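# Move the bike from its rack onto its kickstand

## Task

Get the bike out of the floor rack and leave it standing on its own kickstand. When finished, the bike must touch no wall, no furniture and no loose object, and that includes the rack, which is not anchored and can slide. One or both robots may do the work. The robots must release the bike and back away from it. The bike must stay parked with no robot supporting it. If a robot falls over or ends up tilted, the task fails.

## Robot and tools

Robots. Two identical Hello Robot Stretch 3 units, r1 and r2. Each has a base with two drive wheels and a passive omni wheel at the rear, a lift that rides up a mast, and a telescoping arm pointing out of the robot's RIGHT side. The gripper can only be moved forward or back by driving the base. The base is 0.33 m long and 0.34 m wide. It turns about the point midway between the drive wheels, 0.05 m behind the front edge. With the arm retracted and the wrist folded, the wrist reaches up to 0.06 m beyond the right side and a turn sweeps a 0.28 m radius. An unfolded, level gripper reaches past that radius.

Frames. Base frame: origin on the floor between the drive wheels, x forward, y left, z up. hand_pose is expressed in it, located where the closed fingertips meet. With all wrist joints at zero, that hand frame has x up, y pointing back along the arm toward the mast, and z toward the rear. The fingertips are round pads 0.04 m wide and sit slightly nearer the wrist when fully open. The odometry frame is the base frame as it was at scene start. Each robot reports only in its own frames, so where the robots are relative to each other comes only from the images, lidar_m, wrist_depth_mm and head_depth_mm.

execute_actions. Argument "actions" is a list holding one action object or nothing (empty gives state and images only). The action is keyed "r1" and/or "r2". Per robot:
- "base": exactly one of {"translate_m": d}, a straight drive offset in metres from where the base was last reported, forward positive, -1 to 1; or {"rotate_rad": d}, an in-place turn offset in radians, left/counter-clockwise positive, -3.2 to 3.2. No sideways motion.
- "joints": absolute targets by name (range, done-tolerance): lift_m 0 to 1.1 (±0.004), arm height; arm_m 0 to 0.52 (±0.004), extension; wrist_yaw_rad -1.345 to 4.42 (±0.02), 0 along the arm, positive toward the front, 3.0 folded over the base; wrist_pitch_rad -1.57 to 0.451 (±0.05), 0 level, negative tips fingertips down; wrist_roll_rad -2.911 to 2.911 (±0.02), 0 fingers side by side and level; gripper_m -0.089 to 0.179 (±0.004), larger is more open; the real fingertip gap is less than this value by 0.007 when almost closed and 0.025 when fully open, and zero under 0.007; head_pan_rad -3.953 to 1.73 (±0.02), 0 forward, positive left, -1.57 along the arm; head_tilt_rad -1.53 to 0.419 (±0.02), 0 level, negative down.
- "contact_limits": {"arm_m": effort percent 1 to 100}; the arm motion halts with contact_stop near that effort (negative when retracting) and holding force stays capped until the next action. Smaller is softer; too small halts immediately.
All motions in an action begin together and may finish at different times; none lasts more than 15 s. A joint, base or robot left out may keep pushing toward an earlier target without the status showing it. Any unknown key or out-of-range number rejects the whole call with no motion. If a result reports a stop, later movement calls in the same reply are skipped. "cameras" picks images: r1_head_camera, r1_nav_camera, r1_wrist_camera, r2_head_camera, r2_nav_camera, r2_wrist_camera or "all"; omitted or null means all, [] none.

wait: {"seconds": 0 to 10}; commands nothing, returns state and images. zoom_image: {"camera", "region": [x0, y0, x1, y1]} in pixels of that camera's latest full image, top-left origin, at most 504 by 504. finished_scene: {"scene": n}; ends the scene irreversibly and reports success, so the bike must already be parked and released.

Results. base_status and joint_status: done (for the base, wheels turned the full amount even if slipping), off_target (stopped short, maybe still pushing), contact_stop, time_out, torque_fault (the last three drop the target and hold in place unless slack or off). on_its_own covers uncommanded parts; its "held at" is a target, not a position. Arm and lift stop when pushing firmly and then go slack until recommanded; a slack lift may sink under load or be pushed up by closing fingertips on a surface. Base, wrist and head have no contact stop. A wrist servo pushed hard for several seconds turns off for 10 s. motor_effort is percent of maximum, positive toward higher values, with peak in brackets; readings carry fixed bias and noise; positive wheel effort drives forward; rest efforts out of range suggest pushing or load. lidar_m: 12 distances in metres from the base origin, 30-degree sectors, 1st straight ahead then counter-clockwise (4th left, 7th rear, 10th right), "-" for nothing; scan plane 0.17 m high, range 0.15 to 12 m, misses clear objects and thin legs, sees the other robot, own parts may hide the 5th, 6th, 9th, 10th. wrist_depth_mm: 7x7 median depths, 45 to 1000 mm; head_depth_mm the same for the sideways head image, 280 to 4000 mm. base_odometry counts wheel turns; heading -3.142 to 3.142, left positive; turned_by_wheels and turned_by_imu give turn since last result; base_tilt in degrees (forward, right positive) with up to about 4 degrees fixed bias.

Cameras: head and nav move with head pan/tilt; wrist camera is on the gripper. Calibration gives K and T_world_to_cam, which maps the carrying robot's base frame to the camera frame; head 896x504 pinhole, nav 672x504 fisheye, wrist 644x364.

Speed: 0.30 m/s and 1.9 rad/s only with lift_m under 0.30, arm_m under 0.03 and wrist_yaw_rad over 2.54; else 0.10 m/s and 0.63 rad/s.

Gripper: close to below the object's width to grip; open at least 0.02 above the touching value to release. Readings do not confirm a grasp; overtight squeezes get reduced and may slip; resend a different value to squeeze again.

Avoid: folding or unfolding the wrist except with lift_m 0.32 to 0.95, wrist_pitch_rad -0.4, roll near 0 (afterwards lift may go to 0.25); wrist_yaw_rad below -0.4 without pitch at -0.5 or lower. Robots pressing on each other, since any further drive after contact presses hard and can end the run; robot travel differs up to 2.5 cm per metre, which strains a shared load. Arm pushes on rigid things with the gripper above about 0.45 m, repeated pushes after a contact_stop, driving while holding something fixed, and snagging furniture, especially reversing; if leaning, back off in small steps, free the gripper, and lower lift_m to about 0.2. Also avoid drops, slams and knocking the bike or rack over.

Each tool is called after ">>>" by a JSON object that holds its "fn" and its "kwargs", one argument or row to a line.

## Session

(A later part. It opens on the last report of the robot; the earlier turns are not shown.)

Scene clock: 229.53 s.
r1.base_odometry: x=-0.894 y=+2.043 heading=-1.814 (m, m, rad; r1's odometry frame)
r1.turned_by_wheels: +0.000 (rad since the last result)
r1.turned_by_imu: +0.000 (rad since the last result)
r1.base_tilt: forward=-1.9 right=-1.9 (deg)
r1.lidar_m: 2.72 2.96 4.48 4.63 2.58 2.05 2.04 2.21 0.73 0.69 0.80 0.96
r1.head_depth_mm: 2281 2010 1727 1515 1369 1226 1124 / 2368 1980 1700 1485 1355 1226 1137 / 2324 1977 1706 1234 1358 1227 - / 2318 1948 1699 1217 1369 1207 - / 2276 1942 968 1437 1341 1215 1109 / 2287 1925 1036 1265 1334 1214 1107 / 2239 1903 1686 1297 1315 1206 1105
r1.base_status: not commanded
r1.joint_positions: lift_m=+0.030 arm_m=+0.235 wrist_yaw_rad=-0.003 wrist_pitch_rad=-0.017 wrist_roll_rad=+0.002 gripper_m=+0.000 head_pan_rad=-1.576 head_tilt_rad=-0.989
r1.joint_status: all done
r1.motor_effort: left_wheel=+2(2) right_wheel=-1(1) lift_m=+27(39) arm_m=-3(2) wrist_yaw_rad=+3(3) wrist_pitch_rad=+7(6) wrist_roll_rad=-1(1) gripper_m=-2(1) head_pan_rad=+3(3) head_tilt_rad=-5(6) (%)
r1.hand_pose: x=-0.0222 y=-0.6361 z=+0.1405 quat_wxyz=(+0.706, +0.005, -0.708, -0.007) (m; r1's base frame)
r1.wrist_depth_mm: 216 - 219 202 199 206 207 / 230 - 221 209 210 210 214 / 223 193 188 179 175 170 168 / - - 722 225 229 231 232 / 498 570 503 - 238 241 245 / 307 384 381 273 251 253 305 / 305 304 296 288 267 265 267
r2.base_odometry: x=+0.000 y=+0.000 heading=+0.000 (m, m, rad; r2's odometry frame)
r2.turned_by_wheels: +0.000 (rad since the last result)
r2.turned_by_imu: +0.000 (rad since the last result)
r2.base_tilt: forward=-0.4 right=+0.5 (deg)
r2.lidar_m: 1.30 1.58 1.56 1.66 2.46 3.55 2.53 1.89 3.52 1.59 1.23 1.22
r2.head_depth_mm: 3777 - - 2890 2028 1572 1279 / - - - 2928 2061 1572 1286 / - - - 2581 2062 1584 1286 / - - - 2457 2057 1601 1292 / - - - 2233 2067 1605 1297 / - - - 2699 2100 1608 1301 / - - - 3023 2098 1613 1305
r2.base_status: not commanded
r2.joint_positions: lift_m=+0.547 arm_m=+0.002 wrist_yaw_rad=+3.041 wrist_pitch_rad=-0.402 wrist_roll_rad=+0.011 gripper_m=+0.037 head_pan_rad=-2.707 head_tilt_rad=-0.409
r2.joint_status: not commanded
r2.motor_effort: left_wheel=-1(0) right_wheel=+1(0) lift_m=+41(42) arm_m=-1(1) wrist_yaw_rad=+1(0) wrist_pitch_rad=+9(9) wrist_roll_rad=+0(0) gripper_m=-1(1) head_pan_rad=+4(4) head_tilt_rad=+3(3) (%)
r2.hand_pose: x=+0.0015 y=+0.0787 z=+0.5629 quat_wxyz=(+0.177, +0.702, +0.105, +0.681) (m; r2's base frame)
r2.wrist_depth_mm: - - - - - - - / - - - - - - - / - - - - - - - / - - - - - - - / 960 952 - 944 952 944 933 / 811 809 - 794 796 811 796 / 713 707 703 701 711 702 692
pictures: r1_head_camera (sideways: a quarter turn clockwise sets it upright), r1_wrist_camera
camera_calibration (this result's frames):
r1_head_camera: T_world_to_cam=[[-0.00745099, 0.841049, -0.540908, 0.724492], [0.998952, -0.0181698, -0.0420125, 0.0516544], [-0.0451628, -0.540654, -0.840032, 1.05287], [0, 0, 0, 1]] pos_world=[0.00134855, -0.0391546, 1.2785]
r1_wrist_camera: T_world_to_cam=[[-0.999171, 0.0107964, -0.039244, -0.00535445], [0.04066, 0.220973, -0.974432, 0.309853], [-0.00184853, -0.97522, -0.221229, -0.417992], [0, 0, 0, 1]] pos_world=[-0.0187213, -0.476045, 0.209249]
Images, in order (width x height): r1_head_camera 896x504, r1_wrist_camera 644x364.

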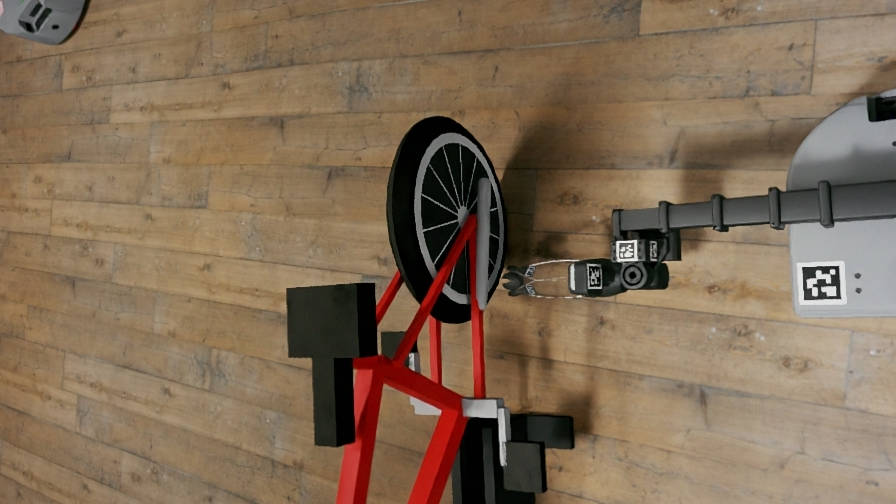

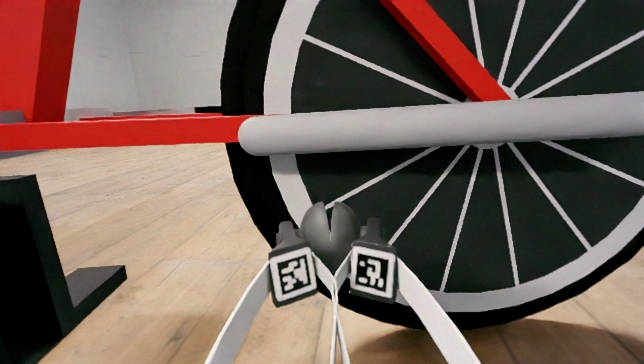

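>>> {"fn": "execute_actions", "kwargs": {
  "actions": [
    {"r1":{"joints":{"arm_m":0.15,"lift_m":0.4,"wrist_pitch_rad":-1.2},"base":{"translate_m":-0.15}}}
  ],
  "cameras": []
}}

>>> {"fn": "execute_actions", "kwargs": {
  "actions": [
    {"r1":{"joints":{"arm_m":0.40}}}
  ],
  "cameras": ["r1_head_camera","r1_wrist_camera"]
}}

Scene clock: 256.03 s.
r1.base_odometry: x=-0.858 y=+2.188 heading=-1.814 (m, m, rad; r1's odometry frame)
r1.turned_by_wheels: +0.000 (rad since the last result)
r1.turned_by_imu: +0.002 (rad since the last result)
r1.base_tilt: forward=-2.0 right=-1.8 (deg)
r1.lidar_m: 2.87 3.12 4.72 4.61 2.38 1.91 1.89 2.05 2.60 0.70 0.73 0.97
r1.head_depth_mm: 2203 1998 1734 1531 1361 1231 1127 / 2282 1968 1719 1518 1346 1222 1133 / 2350 1963 1695 1513 1383 - - / 2305 1958 1701 1228 1389 1200 - / 2283 1941 1701 1208 1335 1209 1108 / 2272 1946 1629 1283 1342 1206 1105 / 2263 1922 1013 1302 1321 1202 1099
r1.base_status: done
r1.joint_positions: lift_m=+0.400 arm_m=+0.150 wrist_yaw_rad=+0.003 wrist_pitch_rad=-1.200 wrist_roll_rad=+0.002 gripper_m=+0.000 head_pan_rad=-1.576 head_tilt_rad=-0.989
r1.joint_status: all done
r1.motor_effort: left_wheel=+2(6) right_wheel=-1(11) lift_m=+43(45) arm_m=-2(4) wrist_yaw_rad=-2(5) wrist_pitch_rad=+0(74) wrist_roll_rad=-1(1) gripper_m=-2(3) head_pan_rad=+2(2) head_tilt_rad=-6(6) (%)
r1.hand_pose: x=-0.0214 y=-0.3657 z=+0.2909 quat_wxyz=(+0.584, +0.400, -0.583, -0.399) (m; r1's base frame)
r1.wrist_depth_mm: 500 510 501 503 499 496 496 / 477 491 489 487 483 483 479 / 482 472 474 475 473 471 471 / 471 474 470 465 460 457 456 / 461 455 452 - 455 446 438 / 452 452 443 435 441 437 431 / 437 435 434 432 428 429 429
r2.base_odometry: x=+0.000 y=+0.000 heading=+0.000 (m, m, rad; r2's odometry frame)
r2.turned_by_wheels: +0.000 (rad since the last result)
r2.turned_by_imu: +0.001 (rad since the last result)
r2.base_tilt: forward=-0.4 right=+0.5 (deg)
r2.lidar_m: 1.30 1.58 1.56 1.66 2.44 3.54 2.53 1.89 3.52 1.59 1.23 1.22
r2.head_depth_mm: 3748 - - 2855 2035 1565 1291 / - - - 2878 2031 1583 1287 / - - - 2609 2045 1588 1295 / - - - 2490 2076 1588 1286 / - - - 2214 2104 1597 1300 / - - - 2686 2082 1604 1310 / - - - 2709 2116 1621 1305
r2.base_status: not commanded
r2.joint_positions: lift_m=+0.547 arm_m=+0.002 wrist_yaw_rad=+3.041 wrist_pitch_rad=-0.402 wrist_roll_rad=+0.011 gripper_m=+0.037 head_pan_rad=-2.707 head_tilt_rad=-0.409
r2.joint_status: not commanded
r2.motor_effort: left_wheel=+0(0) right_wheel=+0(0) lift_m=+42(42) arm_m=-1(0) wrist_yaw_rad=+0(1) wrist_pitch_rad=+9(9) wrist_roll_rad=+0(0) gripper_m=+0(1) head_pan_rad=+4(4) head_tilt_rad=+3(4) (%)
r2.hand_pose: x=+0.0015 y=+0.0787 z=+0.5629 quat_wxyz=(+0.177, +0.702, +0.105, +0.681) (m; r2's base frame)
r2.wrist_depth_mm: - - - - - - - / - - - - - - - / - - - - - - - / - - - - - - - / 970 954 - 953 965 956 931 / 817 805 - 806 813 804 791 / 706 720 703 704 706 700 695
pictures: none
No camera images: the call's "cameras" was empty. Leave "cameras" out to get every camera's image.

Scene clock: 259.10 s.
r1.base_odometry: x=-0.858 y=+2.188 heading=-1.814 (m, m, rad; r1's odometry frame)
r1.turned_by_wheels: +0.000 (rad since the last result)
r1.turned_by_imu: +0.000 (rad since the last result)
r1.base_tilt: forward=-1.9 right=-1.8 (deg)
r1.lidar_m: 2.87 3.12 4.69 4.63 2.39 1.91 1.89 2.05 2.60 0.70 0.73 0.97
r1.head_depth_mm: 2236 1997 1745 1530 1369 1236 1128 / 2260 1977 1712 1514 1357 1227 1136 / 2299 1951 1719 1517 1353 1226 - / 2300 1964 1699 - 1356 1224 - / 2288 1936 1685 1199 1333 1215 1110 / 2262 1925 1628 1288 1340 1207 1110 / 2243 1939 1011 1303 1334 1208 1103
r1.base_status: not commanded
r1.joint_positions: lift_m=+0.400 arm_m=+0.400 wrist_yaw_rad=+0.002 wrist_pitch_rad=-1.200 wrist_roll_rad=+0.002 gripper_m=+0.000 head_pan_rad=-1.576 head_tilt_rad=-0.989
r1.joint_status: all done
r1.motor_effort: left_wheel=+2(2) right_wheel=-1(2) lift_m=+43(43) arm_m=+2(3) wrist_yaw_rad=+0(2) wrist_pitch_rad=+0(1) wrist_roll_rad=-1(1) gripper_m=-1(1) head_pan_rad=+3(3) head_tilt_rad=-6(6) (%)
r1.hand_pose: x=-0.0215 y=-0.6150 z=+0.2908 quat_wxyz=(+0.583, +0.399, -0.584, -0.400) (m; r1's base frame)
r1.wrist_depth_mm: 125 126 130 135 141 162 488 / 160 165 173 182 192 233 477 / 184 202 234 276 306 465 470 / 458 267 268 269 462 462 455 / 456 454 462 - 445 448 445 / 446 449 450 433 439 432 435 / 434 434 433 427 426 426 428
r2.base_odometry: x=+0.000 y=+0.000 heading=+0.000 (m, m, rad; r2's odometry frame)
r2.turned_by_wheels: +0.000 (rad since the last result)
r2.turned_by_imu: +0.001 (rad since the last result)
r2.base_tilt: forward=-0.4 right=+0.5 (deg)
r2.lidar_m: 1.30 1.58 1.55 1.67 2.45 3.54 2.53 1.89 3.54 1.58 1.24 1.22
r2.head_depth_mm: 3727 - - 2886 2044 1572 1294 / - - - 2897 2038 1577 1292 / - - - 2610 2074 1584 1282 / - - - 2458 2050 1590 1294 / - - - 2206 2099 1581 1305 / - - - 2644 2086 1602 1317 / - - - 2703 2135 1601 1312
r2.base_status: not commanded
r2.joint_positions: lift_m=+0.547 arm_m=+0.002 wrist_yaw_rad=+3.041 wrist_pitch_rad=-0.402 wrist_roll_rad=+0.011 gripper_m=+0.037 head_pan_rad=-2.707 head_tilt_rad=-0.409
r2.joint_status: not commanded
r2.motor_effort: left_wheel=+0(0) right_wheel=+0(1) lift_m=+42(41) arm_m=+0(0) wrist_yaw_rad=+0(0) wrist_pitch_rad=+9(9) wrist_roll_rad=+0(0) gripper_m=-1(1) head_pan_rad=+4(4) head_tilt_rad=+4(4) (%)
r2.hand_pose: x=+0.0015 y=+0.0787 z=+0.5629 quat_wxyz=(+0.177, +0.702, +0.105, +0.681) (m; r2's base frame)
r2.wrist_depth_mm: - - - - - - - / - - - - - - - / - - - - - - - / - - - - - - - / 956 954 - 953 983 938 947 / 809 817 - 807 814 825 804 / 711 711 696 698 695 712 699
pictures: r1_head_camera (sideways: a quarter turn clockwise sets it upright), r1_wrist_camera
camera_calibration (this result's frames):
r1_head_camera: T_world_to_cam=[[-0.00745099, 0.841049, -0.540908, 0.724491], [0.998952, -0.0181698, -0.0420125, 0.0516544], [-0.0451628, -0.540654, -0.840032, 1.05287], [0, 0, 0, 1]] pos_world=[0.00134855, -0.0391546, 1.2785]
r1_wrist_camera: T_world_to_cam=[[-0.999235, 0.0384849, -0.00697276, 0.00861893], [0.0391073, 0.985704, -0.163885, 0.686162], [0.000565997, -0.164032, -0.986455, 0.357319], [0, 0, 0, 1]] pos_world=[-0.0184239, -0.618072, 0.46499]
Images, in order (width x height): r1_head_camera 896x504, r1_wrist_camera 644x364.

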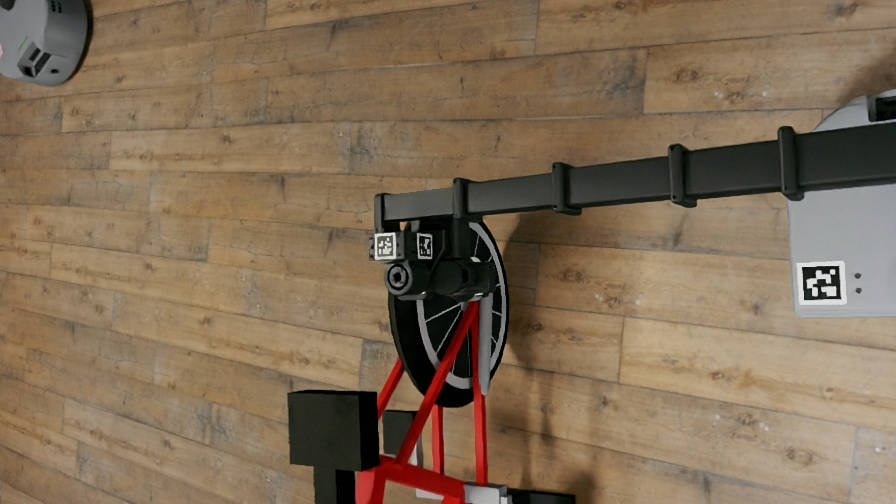

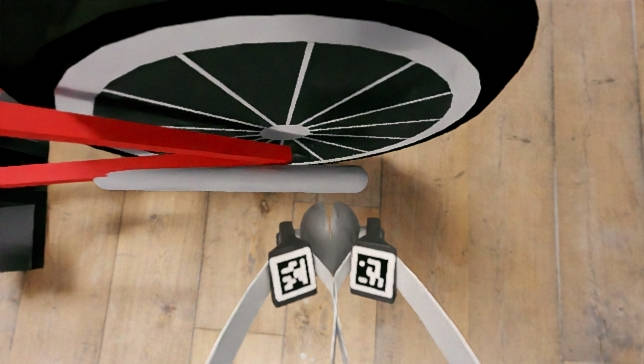

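>>> {"fn": "execute_actions", "kwargs": {
  "actions": [
    {"r1":{"joints":{"arm_m":0.445}}}
  ],
  "cameras": []
}}

>>> {"fn": "execute_actions", "kwargs": {
  "actions": [
    {"r1":{"joints":{"lift_m":0.24}}}
  ],
  "cameras": ["r1_nav_camera","r1_wrist_camera"]
}}

Scene clock: 267.27 s.
r1.base_odometry: x=-0.858 y=+2.188 heading=-1.814 (m, m, rad; r1's odometry frame)
r1.turned_by_wheels: +0.000 (rad since the last result)
r1.turned_by_imu: +0.001 (rad since the last result)
r1.base_tilt: forward=-2.0 right=-1.8 (deg)
r1.lidar_m: 2.86 3.12 4.71 4.63 2.38 1.90 1.89 2.05 2.60 0.70 0.73 0.97
r1.head_depth_mm: 2210 1993 1724 1521 1362 1230 1127 / 2283 1976 1720 1526 1361 1239 1133 / 2349 1986 1716 1518 1351 1225 - / 2318 1971 1740 1325 1344 1224 - / 2317 1930 1688 1229 1334 1215 1104 / 2296 1958 1621 1279 1340 1202 1106 / 2258 1914 1013 1302 1332 1212 1108
r1.base_status: not commanded
r1.joint_positions: lift_m=+0.400 arm_m=+0.445 wrist_yaw_rad=+0.002 wrist_pitch_rad=-1.200 wrist_roll_rad=+0.002 gripper_m=+0.000 head_pan_rad=-1.576 head_tilt_rad=-0.989
r1.joint_status: all done
r1.motor_effort: left_wheel=+2(2) right_wheel=-2(2) lift_m=+44(43) arm_m=+2(3) wrist_yaw_rad=-1(2) wrist_pitch_rad=+0(0) wrist_roll_rad=-1(1) gripper_m=-1(1) head_pan_rad=+3(3) head_tilt_rad=-5(5) (%)
r1.hand_pose: x=-0.0215 y=-0.6600 z=+0.2908 quat_wxyz=(+0.583, +0.399, -0.584, -0.400) (m; r1's base frame)
r1.wrist_depth_mm: 185 90 90 93 100 493 496 / 101 99 98 102 111 129 475 / 115 114 121 131 143 174 465 / 177 187 223 267 346 452 454 / 438 259 256 - 449 446 444 / 444 446 444 433 440 439 436 / 438 435 435 430 434 426 422
r2.base_odometry: x=+0.000 y=+0.000 heading=+0.000 (m, m, rad; r2's odometry frame)
r2.turned_by_wheels: +0.000 (rad since the last result)
r2.turned_by_imu: +0.001 (rad since the last result)
r2.base_tilt: forward=-0.3 right=+0.4 (deg)
r2.lidar_m: 1.30 1.58 1.55 1.66 2.46 3.54 2.53 1.89 3.51 1.59 1.23 1.22
r2.head_depth_mm: 3678 - - 2923 2032 1580 1275 / - - - 2898 2047 1574 1281 / - - - 2553 2064 1584 1288 / - - - 2496 2045 1593 1292 / - - - 2185 2074 1587 1295 / - - - 2619 2082 1602 1304 / - - - 2700 2111 1623 1308
r2.base_status: not commanded
r2.joint_positions: lift_m=+0.547 arm_m=+0.002 wrist_yaw_rad=+3.041 wrist_pitch_rad=-0.402 wrist_roll_rad=+0.011 gripper_m=+0.037 head_pan_rad=-2.707 head_tilt_rad=-0.409
r2.joint_status: not commanded
r2.motor_effort: left_wheel=+0(0) right_wheel=+0(0) lift_m=+42(42) arm_m=-1(0) wrist_yaw_rad=+0(0) wrist_pitch_rad=+9(9) wrist_roll_rad=+0(0) gripper_m=+0(0) head_pan_rad=+4(4) head_tilt_rad=+3(4) (%)
r2.hand_pose: x=+0.0015 y=+0.0787 z=+0.5629 quat_wxyz=(+0.177, +0.702, +0.105, +0.681) (m; r2's base frame)
r2.wrist_depth_mm: - - - - - - - / - - - - - - - / - - - - - - - / - - - - - - - / 961 957 - 943 963 961 946 / 816 816 - 807 809 793 797 / 702 699 689 694 691 682 688
pictures: none
No camera images: the call's "cameras" was empty. Leave "cameras" out to get every camera's image.

Scene clock: 269.73 s.
r1.base_odometry: x=-0.858 y=+2.188 heading=-1.814 (m, m, rad; r1's odometry frame)
r1.turned_by_wheels: +0.000 (rad since the last result)
r1.turned_by_imu: -0.001 (rad since the last result)
r1.base_tilt: forward=-2.0 right=-1.9 (deg)
r1.lidar_m: 2.87 3.12 4.69 4.64 2.38 1.91 1.89 2.05 2.60 0.70 0.73 0.97
r1.head_depth_mm: 2233 1992 1717 1529 1363 1235 1126 / 2314 1966 1716 1523 1358 1227 1143 / 2306 1980 1697 1513 1371 1223 - / 2312 1948 1690 - 1354 1213 - / 2285 1951 1672 1206 1344 1216 1107 / 2251 1956 1628 1291 1333 1207 1104 / 2263 1927 1012 1310 1329 1207 1103
r1.base_status: not commanded
r1.joint_positions: lift_m=+0.329 arm_m=+0.445 wrist_yaw_rad=+0.002 wrist_pitch_rad=-1.201 wrist_roll_rad=+0.002 gripper_m=+0.000 head_pan_rad=-1.576 head_tilt_rad=-0.989
r1.joint_status: lift_m contact_stop (moved -0.071 of -0.160)
r1.on_its_own: lift_m is slack since a contact_stop, until your next command for it (your +0.240 is given up)
r1.motor_effort: left_wheel=+3(9) right_wheel=-4(12) lift_m=+33(41) arm_m=+2(3) wrist_yaw_rad=-1(1) wrist_pitch_rad=+0(20) wrist_roll_rad=-1(1) gripper_m=-1(3) head_pan_rad=+3(3) head_tilt_rad=-5(6) (%)
r1.hand_pose: x=-0.0215 y=-0.6597 z=+0.2201 quat_wxyz=(+0.583, +0.400, -0.583, -0.400) (m; r1's base frame)
r1.wrist_depth_mm: - 60 62 64 67 69 73 / - 78 82 86 91 97 103 / 109 113 122 132 143 158 395 / 147 158 184 279 390 389 389 / 190 190 190 - 382 379 376 / 378 379 379 371 367 369 366 / 371 367 365 365 367 363 359
r2.base_odometry: x=+0.000 y=+0.000 heading=+0.000 (m, m, rad; r2's odometry frame)
r2.turned_by_wheels: +0.000 (rad since the last result)
r2.turned_by_imu: +0.000 (rad since the last result)
r2.base_tilt: forward=-0.4 right=+0.5 (deg)
r2.lidar_m: 1.30 1.58 1.56 1.66 2.45 3.52 2.53 1.90 3.50 1.59 1.24 1.22
r2.head_depth_mm: 3825 - - 2883 2016 1563 1286 / - - - 2909 2035 1561 1282 / - - - 2589 2041 1593 1282 / - - - 2457 2090 1588 1297 / - - - 2234 2047 1601 1302 / - - - 2669 2082 1615 1300 / - - - 2770 2116 1600 1313
r2.base_status: not commanded
r2.joint_positions: lift_m=+0.547 arm_m=+0.002 wrist_yaw_rad=+3.041 wrist_pitch_rad=-0.402 wrist_roll_rad=+0.011 gripper_m=+0.037 head_pan_rad=-2.707 head_tilt_rad=-0.409
r2.joint_status: not commanded
r2.motor_effort: left_wheel=+0(0) right_wheel=+0(0) lift_m=+42(41) arm_m=+0(0) wrist_yaw_rad=+0(0) wrist_pitch_rad=+9(9) wrist_roll_rad=+0(0) gripper_m=-1(1) head_pan_rad=+4(3) head_tilt_rad=+3(4) (%)
r2.hand_pose: x=+0.0015 y=+0.0787 z=+0.5629 quat_wxyz=(+0.177, +0.702, +0.105, +0.681) (m; r2's base frame)
r2.wrist_depth_mm: - - - - - - - / - - - - - - - / - - - - - - - / - - - - - - - / 949 939 - 966 965 940 950 / 832 808 - 807 795 800 802 / 707 710 700 699 697 697 692
pictures: r1_nav_camera (sideways: a quarter turn counterclockwise sets it upright), r1_wrist_camera
camera_calibration (this result's frames):
r1_nav_camera: T_world_to_cam=[[-0.0522605, -0.809591, 0.584664, -0.712924], [-0.998219, 0.0254814, -0.053942, 0.12837], [0.0287729, -0.586442, -0.80948, 1.00321], [0, 0, 0, 1]] pos_world=[0.0620182, 0.00787414, 1.23582]
r1_wrist_camera: T_world_to_cam=[[-0.999233, 0.038536, -0.00692895, 0.00986757], [0.03915, 0.985878, -0.162825, 0.718541], [0.000556489, -0.162971, -0.986631, 0.280905], [0, 0, 0, 1]] pos_world=[-0.0184272, -0.662995, 0.394214]
Images, in order (width x height): r1_nav_camera 672x504, r1_wrist_camera 644x364.

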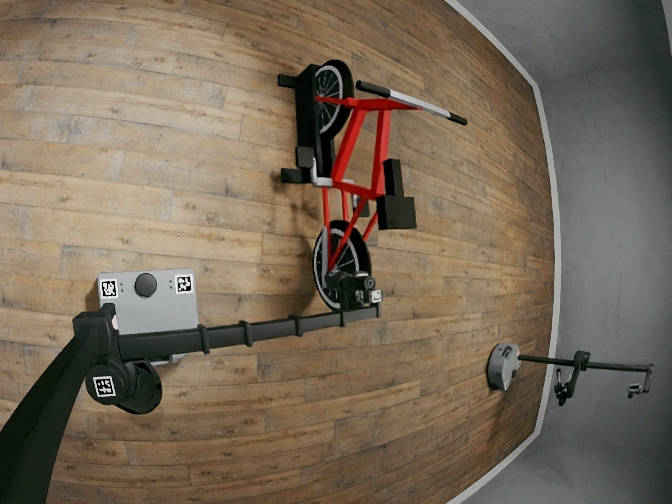

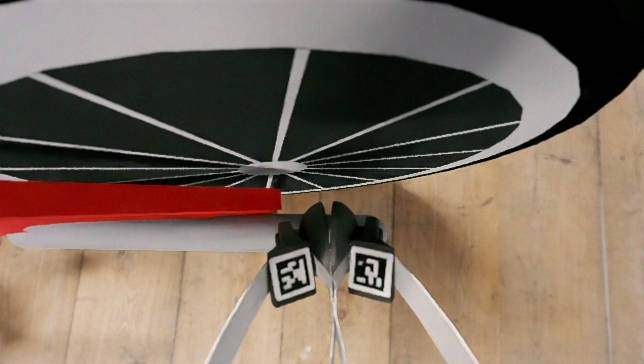

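>>> {"fn": "execute_actions", "kwargs": {
  "actions": [
    {"r1":{"joints":{"lift_m":0.2}}}
  ],
  "cameras": ["r1_head_camera","r1_wrist_camera"]
}}

Scene clock: 275.77 s.
r1.base_odometry: x=-0.858 y=+2.188 heading=-1.814 (m, m, rad; r1's odometry frame)
r1.turned_by_wheels: +0.000 (rad since the last result)
r1.turned_by_imu: +0.001 (rad since the last result)
r1.base_tilt: forward=-1.9 right=-1.8 (deg)
r1.lidar_m: 2.87 3.11 4.68 4.60 2.39 1.90 1.89 2.04 2.60 0.70 0.73 0.97
r1.head_depth_mm: 2216 1988 1731 1540 1362 1229 1123 / 2289 1976 1737 1513 1361 1230 1136 / 2324 1974 1714 1507 1378 1225 - / 2326 1961 1695 - 1353 1227 - / 2283 1945 1676 1199 1347 1221 1117 / 2275 1944 1615 1242 1339 1216 1109 / 2225 1899 1017 1309 1338 1207 1104
r1.base_status: not commanded
r1.joint_positions: lift_m=+0.329 arm_m=+0.445 wrist_yaw_rad=+0.002 wrist_pitch_rad=-1.201 wrist_roll_rad=+0.002 gripper_m=+0.000 head_pan_rad=-1.576 head_tilt_rad=-0.989
r1.joint_status: lift_m contact_stop (moved +0.000 of -0.129)
r1.on_its_own: lift_m is slack since a contact_stop, until your next command for it (your +0.200 is given up)
r1.motor_effort: left_wheel=+3(3) right_wheel=-3(3) lift_m=+34(35) arm_m=+2(2) wrist_yaw_rad=-1(1) wrist_pitch_rad=+0(0) wrist_roll_rad=-1(1) gripper_m=-2(3) head_pan_rad=+4(2) head_tilt_rad=-6(6) (%)
r1.hand_pose: x=-0.0215 y=-0.6598 z=+0.2203 quat_wxyz=(+0.583, +0.400, -0.583, -0.400) (m; r1's base frame)
r1.wrist_depth_mm: - 60 62 64 67 69 74 / - 78 82 86 91 97 104 / 109 114 122 132 143 158 391 / 147 157 184 280 383 386 385 / 190 189 188 - 384 382 377 / 380 380 384 371 377 366 365 / 370 373 367 367 365 365 358
r2.base_odometry: x=+0.000 y=+0.000 heading=+0.000 (m, m, rad; r2's odometry frame)
r2.turned_by_wheels: +0.000 (rad since the last result)
r2.turned_by_imu: +0.001 (rad since the last result)
r2.base_tilt: forward=-0.3 right=+0.5 (deg)
r2.lidar_m: 1.30 1.58 1.56 1.67 2.45 3.53 2.53 1.89 3.53 1.58 1.24 1.22
r2.head_depth_mm: 3755 - - 2899 2025 1565 1277 / - - - 2898 2042 1576 1284 / - - - 2582 2035 1571 1291 / - - - 2473 2069 1603 1294 / - - - 2208 2101 1589 1299 / - - - 2684 2081 1610 1305 / - - - 2668 2085 1613 1310
r2.base_status: not commanded
r2.joint_positions: lift_m=+0.547 arm_m=+0.002 wrist_yaw_rad=+3.041 wrist_pitch_rad=-0.402 wrist_roll_rad=+0.011 gripper_m=+0.037 head_pan_rad=-2.707 head_tilt_rad=-0.409
r2.joint_status: not commanded
r2.motor_effort: left_wheel=+0(0) right_wheel=+1(1) lift_m=+42(41) arm_m=+0(0) wrist_yaw_rad=+0(1) wrist_pitch_rad=+9(9) wrist_roll_rad=+0(0) gripper_m=-1(1) head_pan_rad=+4(4) head_tilt_rad=+3(3) (%)
r2.hand_pose: x=+0.0015 y=+0.0787 z=+0.5629 quat_wxyz=(+0.177, +0.702, +0.105, +0.681) (m; r2's base frame)
r2.wrist_depth_mm: - - - - - - - / - - - - - - - / - - - - - - - / - - - - - - - / 966 961 - 940 991 932 940 / 813 822 - 810 809 799 801 / 708 701 699 706 699 705 689
pictures: r1_head_camera (sideways: a quarter turn clockwise sets it upright), r1_wrist_camera
camera_calibration (this result's frames):
r1_head_camera: T_world_to_cam=[[-0.00793247, 0.841078, -0.540856, 0.724426], [0.998962, -0.0175951, -0.0420133, 0.0516553], [-0.0448529, -0.540628, -0.840065, 1.05291], [0, 0, 0, 1]] pos_world=[0.00137098, -0.0391558, 1.2785]
r1_wrist_camera: T_world_to_cam=[[-0.999233, 0.0385338, -0.00694173, 0.00987398], [0.0391501, 0.985826, -0.163138, 0.718698], [0.000557016, -0.163285, -0.986579, 0.280942], [0, 0, 0, 1]] pos_world=[-0.0184272, -0.663018, 0.394487]
Images, in order (width x height): r1_head_camera 896x504, r1_wrist_camera 644x364.

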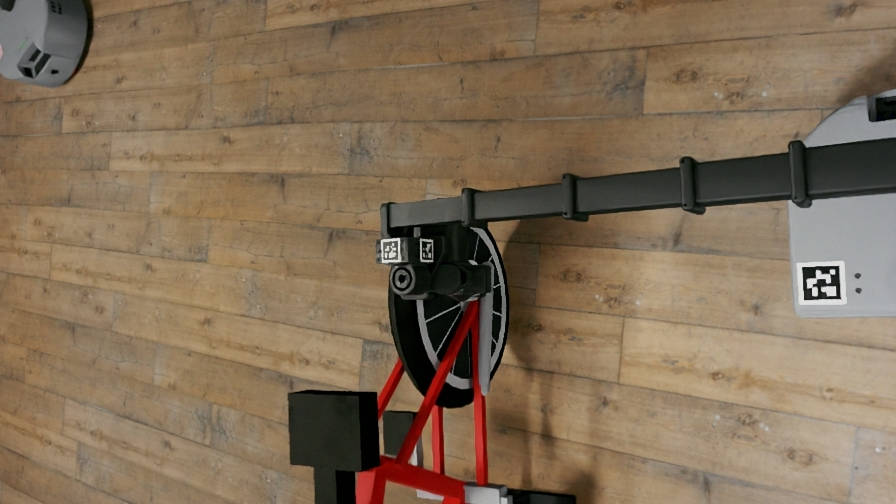

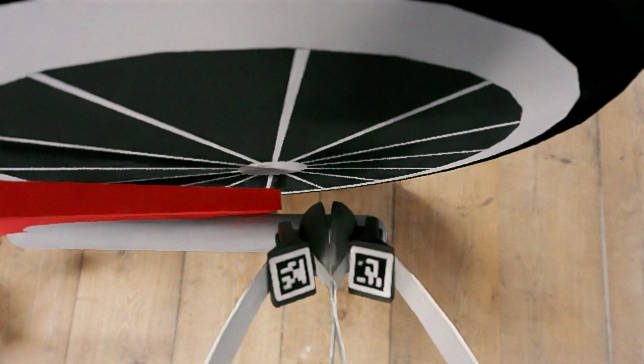

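>>> {"fn": "execute_actions", "kwargs": {
  "actions": [
    {"r1":{"joints":{"arm_m":0.25,"lift_m":0.36}}}
  ],
  "cameras": []
}}

>>> {"fn": "execute_actions", "kwargs": {
  "actions": [
    {"r1":{"joints":{"wrist_pitch_rad":-0.8}}}
  ],
  "cameras": []
}}

>>> {"fn": "execute_actions", "kwargs": {
  "actions": [
    {"r1":{"joints":{"arm_m":0.335}}}
  ],
  "cameras": ["r1_wrist_camera"]
}}

>>> {"fn": "execute_actions", "kwargs": {
  "actions": [
    {"r1":{"joints":{"lift_m":0.2}}}
  ],
  "cameras": ["r1_head_camera","r1_wrist_camera"]
}}

Scene clock: 305.33 s.
r1.base_odometry: x=-0.858 y=+2.188 heading=-1.814 (m, m, rad; r1's odometry frame)
r1.turned_by_wheels: +0.000 (rad since the last result)
r1.turned_by_imu: +0.001 (rad since the last result)
r1.base_tilt: forward=-2.0 right=-1.9 (deg)
r1.lidar_m: 2.86 3.11 4.68 4.64 2.38 1.91 1.89 2.05 2.60 0.70 0.73 0.97
r1.head_depth_mm: 2197 1994 1720 1537 1365 1238 1122 / 2281 1968 1715 1505 1367 1227 1132 / 2335 1954 1698 1507 1346 1223 - / 2302 1926 1712 1221 1307 1216 - / 2303 1942 1677 1200 1339 1217 1108 / 2302 1952 1623 1246 1345 1207 1110 / 2237 1936 1021 1253 1330 1209 1102
r1.base_status: not commanded
r1.joint_positions: lift_m=+0.360 arm_m=+0.250 wrist_yaw_rad=+0.002 wrist_pitch_rad=-1.200 wrist_roll_rad=+0.002 gripper_m=+0.000 head_pan_rad=-1.576 head_tilt_rad=-0.989
r1.joint_status: all done
r1.motor_effort: left_wheel=+2(3) right_wheel=-2(3) lift_m=+43(44) arm_m=-2(0) wrist_yaw_rad=-1(1) wrist_pitch_rad=+0(0) wrist_roll_rad=-1(1) gripper_m=-2(1) head_pan_rad=+2(2) head_tilt_rad=-5(6) (%)
r1.hand_pose: x=-0.0215 y=-0.4656 z=+0.2508 quat_wxyz=(+0.583, +0.399, -0.584, -0.400) (m; r1's base frame)
r1.wrist_depth_mm: 458 456 363 375 450 450 450 / 454 449 448 448 443 438 438 / 442 436 429 432 423 425 423 / 434 428 423 420 422 419 419 / 418 416 409 - 417 411 405 / 404 407 408 400 398 396 397 / 401 399 398 396 394 388 392
r2.base_odometry: x=+0.000 y=+0.000 heading=+0.000 (m, m, rad; r2's odometry frame)
r2.turned_by_wheels: +0.000 (rad since the last result)
r2.turned_by_imu: +0.001 (rad since the last result)
r2.base_tilt: forward=-0.4 right=+0.4 (deg)
r2.lidar_m: 1.30 1.58 1.55 1.66 2.46 3.55 2.54 1.89 3.52 1.58 1.24 1.21
r2.head_depth_mm: 3780 - - 2917 2044 1555 1282 / - - - 2858 2049 1581 1278 / - - - 2580 2044 1583 1282 / - - - 2479 2065 1577 1291 / - - - 2258 2073 1585 1302 / - - - 2668 2103 1611 1299 / - - - 2728 2115 1612 1317
r2.base_status: not commanded
r2.joint_positions: lift_m=+0.547 arm_m=+0.002 wrist_yaw_rad=+3.041 wrist_pitch_rad=-0.402 wrist_roll_rad=+0.011 gripper_m=+0.037 head_pan_rad=-2.707 head_tilt_rad=-0.409
r2.joint_status: not commanded
r2.motor_effort: left_wheel=+0(1) right_wheel=+0(1) lift_m=+42(42) arm_m=-1(0) wrist_yaw_rad=+0(0) wrist_pitch_rad=+9(9) wrist_roll_rad=+0(0) gripper_m=-1(1) head_pan_rad=+4(4) head_tilt_rad=+4(4) (%)
r2.hand_pose: x=+0.0015 y=+0.0787 z=+0.5629 quat_wxyz=(+0.177, +0.702, +0.105, +0.681) (m; r2's base frame)
r2.wrist_depth_mm: - - - - - - - / - - - - - - - / - - - - - - - / - - - - - - - / 977 936 - 949 945 957 945 / 806 821 - 799 807 806 800 / 708 701 700 700 681 693 690
pictures: none
No camera images: the call's "cameras" was empty. Leave "cameras" out to get every camera's image.

Scene clock: 306.40 s.
r1.base_odometry: x=-0.858 y=+2.188 heading=-1.814 (m, m, rad; r1's odometry frame)
r1.turned_by_wheels: +0.000 (rad since the last result)
r1.turned_by_imu: +0.000 (rad since the last result)
r1.base_tilt: forward=-2.0 right=-1.8 (deg)
r1.lidar_m: 2.87 3.10 4.68 4.64 2.38 1.91 1.89 2.05 2.60 0.70 0.73 0.97
r1.head_depth_mm: 2192 1988 1724 1516 1364 1241 1129 / 2281 1979 1708 1517 1363 1237 1139 / 2306 1963 1701 1506 1351 1226 - / 2290 1956 1691 1215 1296 1219 - / 2261 1951 1694 1206 1346 1212 1112 / 2305 1920 1613 1246 1330 1212 1108 / 2259 1911 1014 1255 1316 1217 1093
r1.base_status: not commanded
r1.joint_positions: lift_m=+0.360 arm_m=+0.250 wrist_yaw_rad=+0.002 wrist_pitch_rad=-0.818 wrist_roll_rad=+0.002 gripper_m=+0.000 head_pan_rad=-1.576 head_tilt_rad=-0.989
r1.joint_status: all done
r1.motor_effort: left_wheel=+2(2) right_wheel=-2(2) lift_m=+43(43) arm_m=-2(2) wrist_yaw_rad=-1(1) wrist_pitch_rad=+7(7) wrist_roll_rad=-1(1) gripper_m=-1(3) head_pan_rad=+2(2) head_tilt_rad=-6(6) (%)
r1.hand_pose: x=-0.0213 y=-0.5528 z=+0.2949 quat_wxyz=(+0.648, +0.282, -0.649, -0.282) (m; r1's base frame)
r1.wrist_depth_mm: 230 219 222 227 235 690 680 / 371 238 260 267 275 617 620 / 588 312 301 322 340 555 545 / 480 512 404 416 511 504 504 / 475 482 484 - 470 467 461 / 446 451 443 423 431 425 420 / 414 414 411 404 402 400 395
r2.base_odometry: x=+0.000 y=+0.000 heading=+0.000 (m, m, rad; r2's odometry frame)
r2.turned_by_wheels: +0.000 (rad since the last result)
r2.turned_by_imu: +0.000 (rad since the last result)
r2.base_tilt: forward=-0.4 right=+0.4 (deg)
r2.lidar_m: 1.30 1.58 1.56 1.67 2.46 3.53 2.53 1.89 3.53 1.58 1.23 1.22
r2.head_depth_mm: 3846 - - 2876 2022 1568 1283 / - - - 2895 2023 1558 1290 / - - - 2577 2057 1583 1291 / - - - 2456 2076 1587 1295 / - - - 2256 2089 1585 1307 / - - - 2697 2100 1607 1303 / - - - 2714 2107 1614 1317
r2.base_status: not commanded
r2.joint_positions: lift_m=+0.547 arm_m=+0.002 wrist_yaw_rad=+3.041 wrist_pitch_rad=-0.402 wrist_roll_rad=+0.011 gripper_m=+0.037 head_pan_rad=-2.707 head_tilt_rad=-0.409
r2.joint_status: not commanded
r2.motor_effort: left_wheel=-1(0) right_wheel=+1(0) lift_m=+41(41) arm_m=+0(1) wrist_yaw_rad=+1(1) wrist_pitch_rad=+9(9) wrist_roll_rad=+0(0) gripper_m=+0(1) head_pan_rad=+4(4) head_tilt_rad=+3(3) (%)
r2.hand_pose: x=+0.0015 y=+0.0787 z=+0.5629 quat_wxyz=(+0.177, +0.702, +0.105, +0.681) (m; r2's base frame)
r2.wrist_depth_mm: - - - - - - - / - - - - - - - / - - - - - - - / - - - - - - - / 960 948 - 949 - 949 948 / 818 812 - 816 812 814 791 / 702 709 689 705 707 697 696
pictures: none
No camera images: the call's "cameras" was empty. Leave "cameras" out to get every camera's image.

Scene clock: 308.23 s.
r1.base_odometry: x=-0.858 y=+2.188 heading=-1.814 (m, m, rad; r1's odometry frame)
r1.turned_by_wheels: +0.000 (rad since the last result)
r1.turned_by_imu: +0.000 (rad since the last result)
r1.base_tilt: forward=-2.0 right=-1.8 (deg)
r1.lidar_m: 2.87 3.10 4.69 4.63 2.39 1.90 1.89 2.05 2.61 0.70 0.73 0.97
r1.head_depth_mm: 2204 2005 1720 1528 1370 1237 1120 / 2316 1962 1716 1523 1366 1228 1137 / 2333 1983 1692 1529 1364 1234 - / 2287 1943 1709 1168 1341 1221 - / 2294 1942 1695 1194 1343 1218 1104 / 2281 1915 1614 1242 1327 1216 1114 / 2250 1910 1010 1253 1329 1217 1103
r1.base_status: not commanded
r1.joint_positions: lift_m=+0.360 arm_m=+0.335 wrist_yaw_rad=+0.002 wrist_pitch_rad=-0.818 wrist_roll_rad=+0.002 gripper_m=+0.000 head_pan_rad=-1.576 head_tilt_rad=-0.989
r1.joint_status: all done
r1.motor_effort: left_wheel=+2(2) right_wheel=-2(2) lift_m=+43(43) arm_m=+3(2) wrist_yaw_rad=-2(1) wrist_pitch_rad=+7(7) wrist_roll_rad=-1(1) gripper_m=-2(1) head_pan_rad=+3(3) head_tilt_rad=-5(6) (%)
r1.hand_pose: x=-0.0213 y=-0.6373 z=+0.2950 quat_wxyz=(+0.648, +0.281, -0.649, -0.281) (m; r1's base frame)
r1.wrist_depth_mm: 203 145 141 145 156 692 698 / 171 154 157 160 168 588 613 / 189 184 189 196 203 240 554 / 247 207 234 251 263 496 503 / 453 268 263 - 451 460 465 / 452 447 436 428 428 426 425 / 414 415 415 405 401 401 395
r2.base_odometry: x=+0.000 y=+0.000 heading=+0.000 (m, m, rad; r2's odometry frame)
r2.turned_by_wheels: +0.000 (rad since the last result)
r2.turned_by_imu: +0.000 (rad since the last result)
r2.base_tilt: forward=-0.3 right=+0.5 (deg)
r2.lidar_m: 1.30 1.58 1.56 1.66 2.46 3.54 2.53 1.89 3.51 1.59 1.24 1.22
r2.head_depth_mm: 3786 - - 2876 2033 1574 1278 / - - - 2926 2047 1575 1289 / - - - 2557 2063 1584 1288 / - - - 2500 2070 1585 1294 / - - - 2224 2109 1600 1295 / - - - 2607 2076 1590 1301 / - - - 2719 2091 1619 1316
r2.base_status: not commanded
r2.joint_positions: lift_m=+0.547 arm_m=+0.002 wrist_yaw_rad=+3.041 wrist_pitch_rad=-0.402 wrist_roll_rad=+0.011 gripper_m=+0.037 head_pan_rad=-2.707 head_tilt_rad=-0.409
r2.joint_status: not commanded
r2.motor_effort: left_wheel=+0(0) right_wheel=+1(1) lift_m=+42(41) arm_m=-1(1) wrist_yaw_rad=+0(0) wrist_pitch_rad=+9(9) wrist_roll_rad=+0(0) gripper_m=-1(1) head_pan_rad=+4(3) head_tilt_rad=+3(3) (%)
r2.hand_pose: x=+0.0015 y=+0.0787 z=+0.5629 quat_wxyz=(+0.177, +0.702, +0.105, +0.681) (m; r2's base frame)
r2.wrist_depth_mm: - - - - - - - / - - - - - - - / - - - - - - - / - - - - - - - / 968 960 - 950 939 932 939 / 807 820 - 821 782 816 787 / 713 720 695 686 690 698 685
pictures: r1_wrist_camera
camera_calibration (this result's frames):
r1_wrist_camera: T_world_to_cam=[[-0.999236, 0.0327303, -0.0213801, 0.0102597], [0.0390753, 0.853272, -0.52, 0.72952], [0.0012233, -0.520438, -0.853899, 0.0915252], [0, 0, 0, 1]] pos_world=[-0.0183664, -0.575182, 0.457723]
Images, in order (width x height): r1_wrist_camera 644x364.

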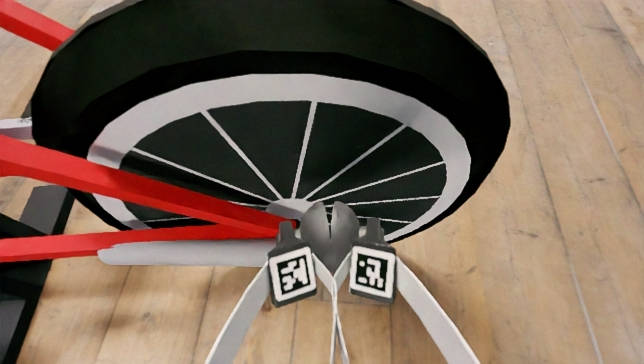

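Scene clock: 310.93 s.
r1.base_odometry: x=-0.858 y=+2.188 heading=-1.814 (m, m, rad; r1's odometry frame)
r1.turned_by_wheels: +0.000 (rad since the last result)
r1.turned_by_imu: -0.004 (rad since the last result)
r1.base_tilt: forward=-2.0 right=-1.9 (deg)
r1.lidar_m: 2.87 3.12 4.69 4.64 2.39 1.91 1.89 2.05 2.60 0.70 0.73 0.97
r1.head_depth_mm: 2195 1996 1725 1508 1362 1236 1126 / 2286 1994 1723 1521 1354 1231 1145 / 2322 1969 1722 1501 1352 1224 - / 2294 1953 1708 1188 1323 1223 - / 2283 1945 1681 1208 1349 1209 1108 / 2243 1940 1580 1307 1335 1212 1108 / 2236 1915 1027 1313 1340 1196 1099
r1.base_status: not commanded
r1.joint_positions: lift_m=+0.266 arm_m=+0.335 wrist_yaw_rad=+0.000 wrist_pitch_rad=-0.823 wrist_roll_rad=+0.002 gripper_m=+0.000 head_pan_rad=-1.575 head_tilt_rad=-0.990
r1.joint_status: lift_m contact_stop (moved -0.093 of -0.160)
r1.on_its_own: lift_m is slack since a contact_stop, until your next command for it (your +0.200 is given up)
r1.motor_effort: left_wheel=+2(10) right_wheel=-1(18) lift_m=+35(40) arm_m=+3(6) wrist_yaw_rad=+0(4) wrist_pitch_rad=+9(12) wrist_roll_rad=-1(1) gripper_m=-2(2) head_pan_rad=+3(2) head_tilt_rad=-5(6) (%)
r1.hand_pose: x=-0.0216 y=-0.6361 z=+0.2007 quat_wxyz=(+0.647, +0.283, -0.648, -0.284) (m; r1's base frame)
r1.wrist_depth_mm: 135 137 141 144 148 152 526 / 133 154 165 169 175 181 478 / 188 163 184 205 214 243 435 / 187 184 181 180 272 404 392 / 380 378 358 - 375 371 361 / 359 354 352 335 340 343 336 / 331 327 324 323 320 315 310
r2.base_odometry: x=+0.000 y=+0.000 heading=+0.000 (m, m, rad; r2's odometry frame)
r2.turned_by_wheels: +0.000 (rad since the last result)
r2.turned_by_imu: +0.000 (rad since the last result)
r2.base_tilt: forward=-0.3 right=+0.5 (deg)
r2.lidar_m: 1.30 1.58 1.56 1.67 2.46 3.54 2.52 1.89 3.52 1.58 1.23 1.22
r2.head_depth_mm: 3799 - - 2862 2041 1564 1284 / - - - 2943 2042 1576 1288 / - - - 2558 2079 1578 1285 / - - - 2439 2059 1584 1299 / - - - 2277 2073 1595 1299 / - - - 2600 2098 1615 1302 / - - - 2700 2098 1626 1314
r2.base_status: not commanded
r2.joint_positions: lift_m=+0.547 arm_m=+0.002 wrist_yaw_rad=+3.041 wrist_pitch_rad=-0.402 wrist_roll_rad=+0.011 gripper_m=+0.037 head_pan_rad=-2.707 head_tilt_rad=-0.409
r2.joint_status: not commanded
r2.motor_effort: left_wheel=+0(0) right_wheel=+1(0) lift_m=+41(42) arm_m=-1(0) wrist_yaw_rad=+0(1) wrist_pitch_rad=+9(9) wrist_roll_rad=+0(0) gripper_m=-1(1) head_pan_rad=+3(4) head_tilt_rad=+4(3) (%)
r2.hand_pose: x=+0.0015 y=+0.0787 z=+0.5629 quat_wxyz=(+0.177, +0.702, +0.105, +0.681) (m; r2's base frame)
r2.wrist_depth_mm: - - - - - - - / - - - - - - - / - - - - - - - / - - - - - - - / 947 985 - 970 957 911 945 / 815 821 - 802 806 795 804 / 710 711 696 714 692 699 693
pictures: r1_head_camera (sideways: a quarter turn clockwise sets it upright), r1_wrist_camera
camera_calibration (this result's frames):
r1_head_camera: T_world_to_cam=[[-0.00879655, 0.841607, -0.540018, 0.723341], [0.99898, -0.0165244, -0.0420257, 0.0516713], [-0.0442926, -0.539837, -0.840603, 1.05361], [0, 0, 0, 1]] pos_world=[0.00141141, -0.0391374, 1.27846]
r1_wrist_camera: T_world_to_cam=[[-0.999184, 0.0343783, -0.0211823, 0.00897247], [0.0403779, 0.8562, -0.515064, 0.680343], [0.000429285, -0.515499, -0.85689, 0.015329], [0, 0, 0, 1]] pos_world=[-0.0185122, -0.574916, 0.363745]
Images, in order (width x height): r1_head_camera 896x504, r1_wrist_camera 644x364.

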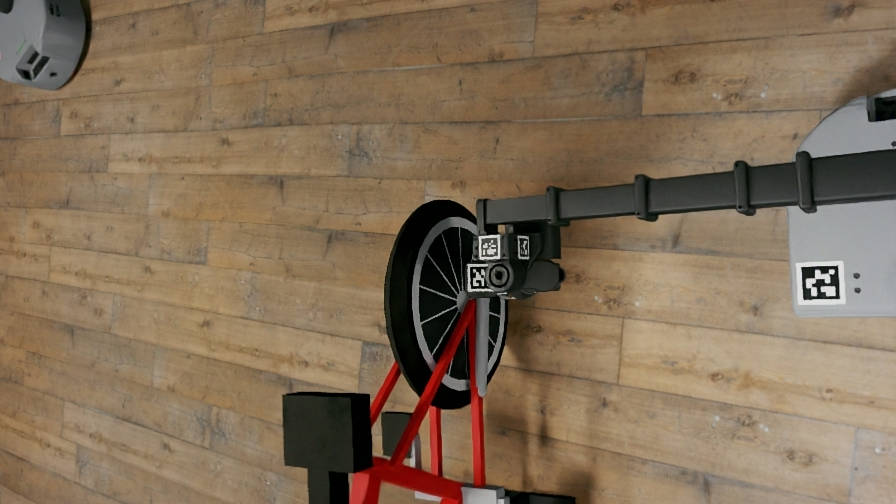

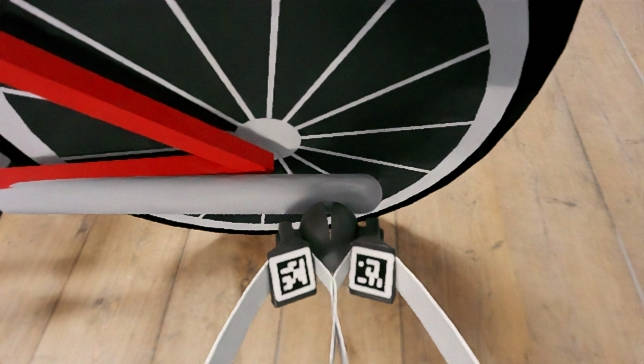

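>>> {"fn": "execute_actions", "kwargs": {
  "actions": [
    {"r1":{"joints":{"lift_m":0.262,"wrist_pitch_rad":-1.15,"arm_m":0.395}}}
  ],
  "cameras": ["r1_head_camera","r1_wrist_camera"]
}}

Scene clock: 330.13 s.
r1.base_odometry: x=-0.858 y=+2.188 heading=-1.814 (m, m, rad; r1's odometry frame)
r1.turned_by_wheels: +0.000 (rad since the last result)
r1.turned_by_imu: +0.001 (rad since the last result)
r1.base_tilt: forward=-1.9 right=-1.8 (deg)
r1.lidar_m: 2.87 3.12 4.69 4.64 2.40 1.91 1.89 2.04 2.60 0.70 0.73 0.97
r1.head_depth_mm: 2191 1985 1715 1537 1361 1233 1126 / 2288 1986 1710 1511 1366 1231 1146 / 2294 1958 1727 1515 1350 1231 - / 2285 1967 1694 1176 1333 1221 - / 2272 1942 1682 1208 1339 1212 1109 / 2283 1927 1597 1298 1337 1215 1112 / 2254 1910 1030 1317 1324 1210 1106
r1.base_status: not commanded
r1.joint_positions: lift_m=+0.262 arm_m=+0.395 wrist_yaw_rad=+0.000 wrist_pitch_rad=-1.150 wrist_roll_rad=+0.002 gripper_m=+0.000 head_pan_rad=-1.575 head_tilt_rad=-0.990
r1.joint_status: all done
r1.motor_effort: left_wheel=+1(1) right_wheel=-1(1) lift_m=+27(30) arm_m=+2(2) wrist_yaw_rad=+1(0) wrist_pitch_rad=-1(9) wrist_roll_rad=-1(1) gripper_m=-3(1) head_pan_rad=+2(3) head_tilt_rad=-5(5) (%)
r1.hand_pose: x=-0.0216 y=-0.6223 z=+0.1573 quat_wxyz=(+0.593, +0.384, -0.594, -0.385) (m; r1's base frame)
r1.wrist_depth_mm: 100 118 131 136 141 146 355 / 138 119 140 177 187 207 348 / 133 133 131 130 254 341 332 / 332 333 333 331 330 325 322 / 326 323 321 - 317 315 313 / 316 314 314 308 309 306 308 / 305 309 300 300 300 298 296
r2.base_odometry: x=+0.000 y=+0.000 heading=+0.000 (m, m, rad; r2's odometry frame)
r2.turned_by_wheels: +0.000 (rad since the last result)
r2.turned_by_imu: +0.001 (rad since the last result)
r2.base_tilt: forward=-0.3 right=+0.4 (deg)
r2.lidar_m: 1.30 1.59 1.55 1.67 2.46 3.54 2.51 1.89 3.51 1.58 1.23 1.22
r2.head_depth_mm: 3822 - - 2866 2025 1580 1281 / - - - 2877 2061 1552 1285 / - - - 2560 2068 1571 1285 / - - - 2450 2063 1582 1289 / - - - 2221 2059 1606 1302 / - - - 2660 2091 1606 1307 / - - - 2698 2128 1620 1309
r2.base_status: not commanded
r2.joint_positions: lift_m=+0.547 arm_m=+0.002 wrist_yaw_rad=+3.041 wrist_pitch_rad=-0.402 wrist_roll_rad=+0.011 gripper_m=+0.037 head_pan_rad=-2.707 head_tilt_rad=-0.409
r2.joint_status: not commanded
r2.motor_effort: left_wheel=+0(1) right_wheel=+1(0) lift_m=+41(41) arm_m=-1(1) wrist_yaw_rad=-1(0) wrist_pitch_rad=+9(9) wrist_roll_rad=+0(0) gripper_m=-1(1) head_pan_rad=+5(4) head_tilt_rad=+4(4) (%)
r2.hand_pose: x=+0.0015 y=+0.0787 z=+0.5629 quat_wxyz=(+0.177, +0.702, +0.105, +0.681) (m; r2's base frame)
r2.wrist_depth_mm: - - - - - - - / - - - - - - - / - - - - - - - / - - - - - - - / 968 951 - 941 957 969 942 / 809 820 - 822 816 809 796 / 700 703 689 701 691 699 694
pictures: r1_head_camera (sideways: a quarter turn clockwise sets it upright), r1_wrist_camera
camera_calibration (this result's frames):
r1_head_camera: T_world_to_cam=[[-0.00879615, 0.841607, -0.540018, 0.723341], [0.99898, -0.0165249, -0.0420257, 0.0516713], [-0.0442928, -0.539837, -0.840603, 1.05361], [0, 0, 0, 1]] pos_world=[0.00141139, -0.0391374, 1.27846]
r1_wrist_camera: T_world_to_cam=[[-0.999174, 0.0396261, -0.00896916, 0.00888603], [0.0406273, 0.976209, -0.212993, 0.673313], [0.000315698, -0.213181, -0.977013, 0.192278], [0, 0, 0, 1]] pos_world=[-0.0185369, -0.616657, 0.331348]
Images, in order (width x height): r1_head_camera 896x504, r1_wrist_camera 644x364.

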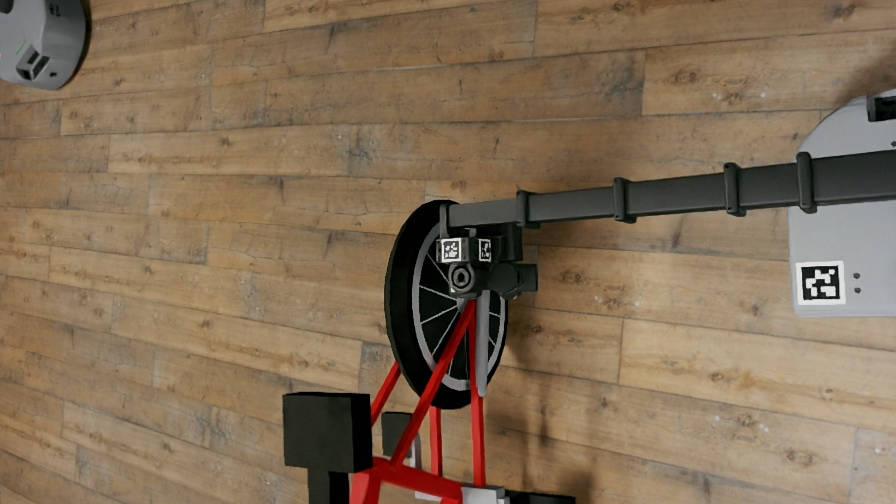

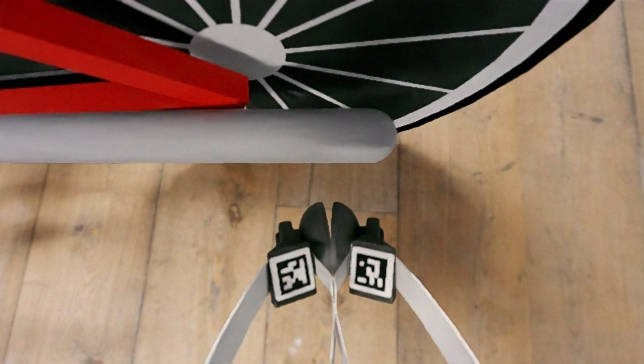

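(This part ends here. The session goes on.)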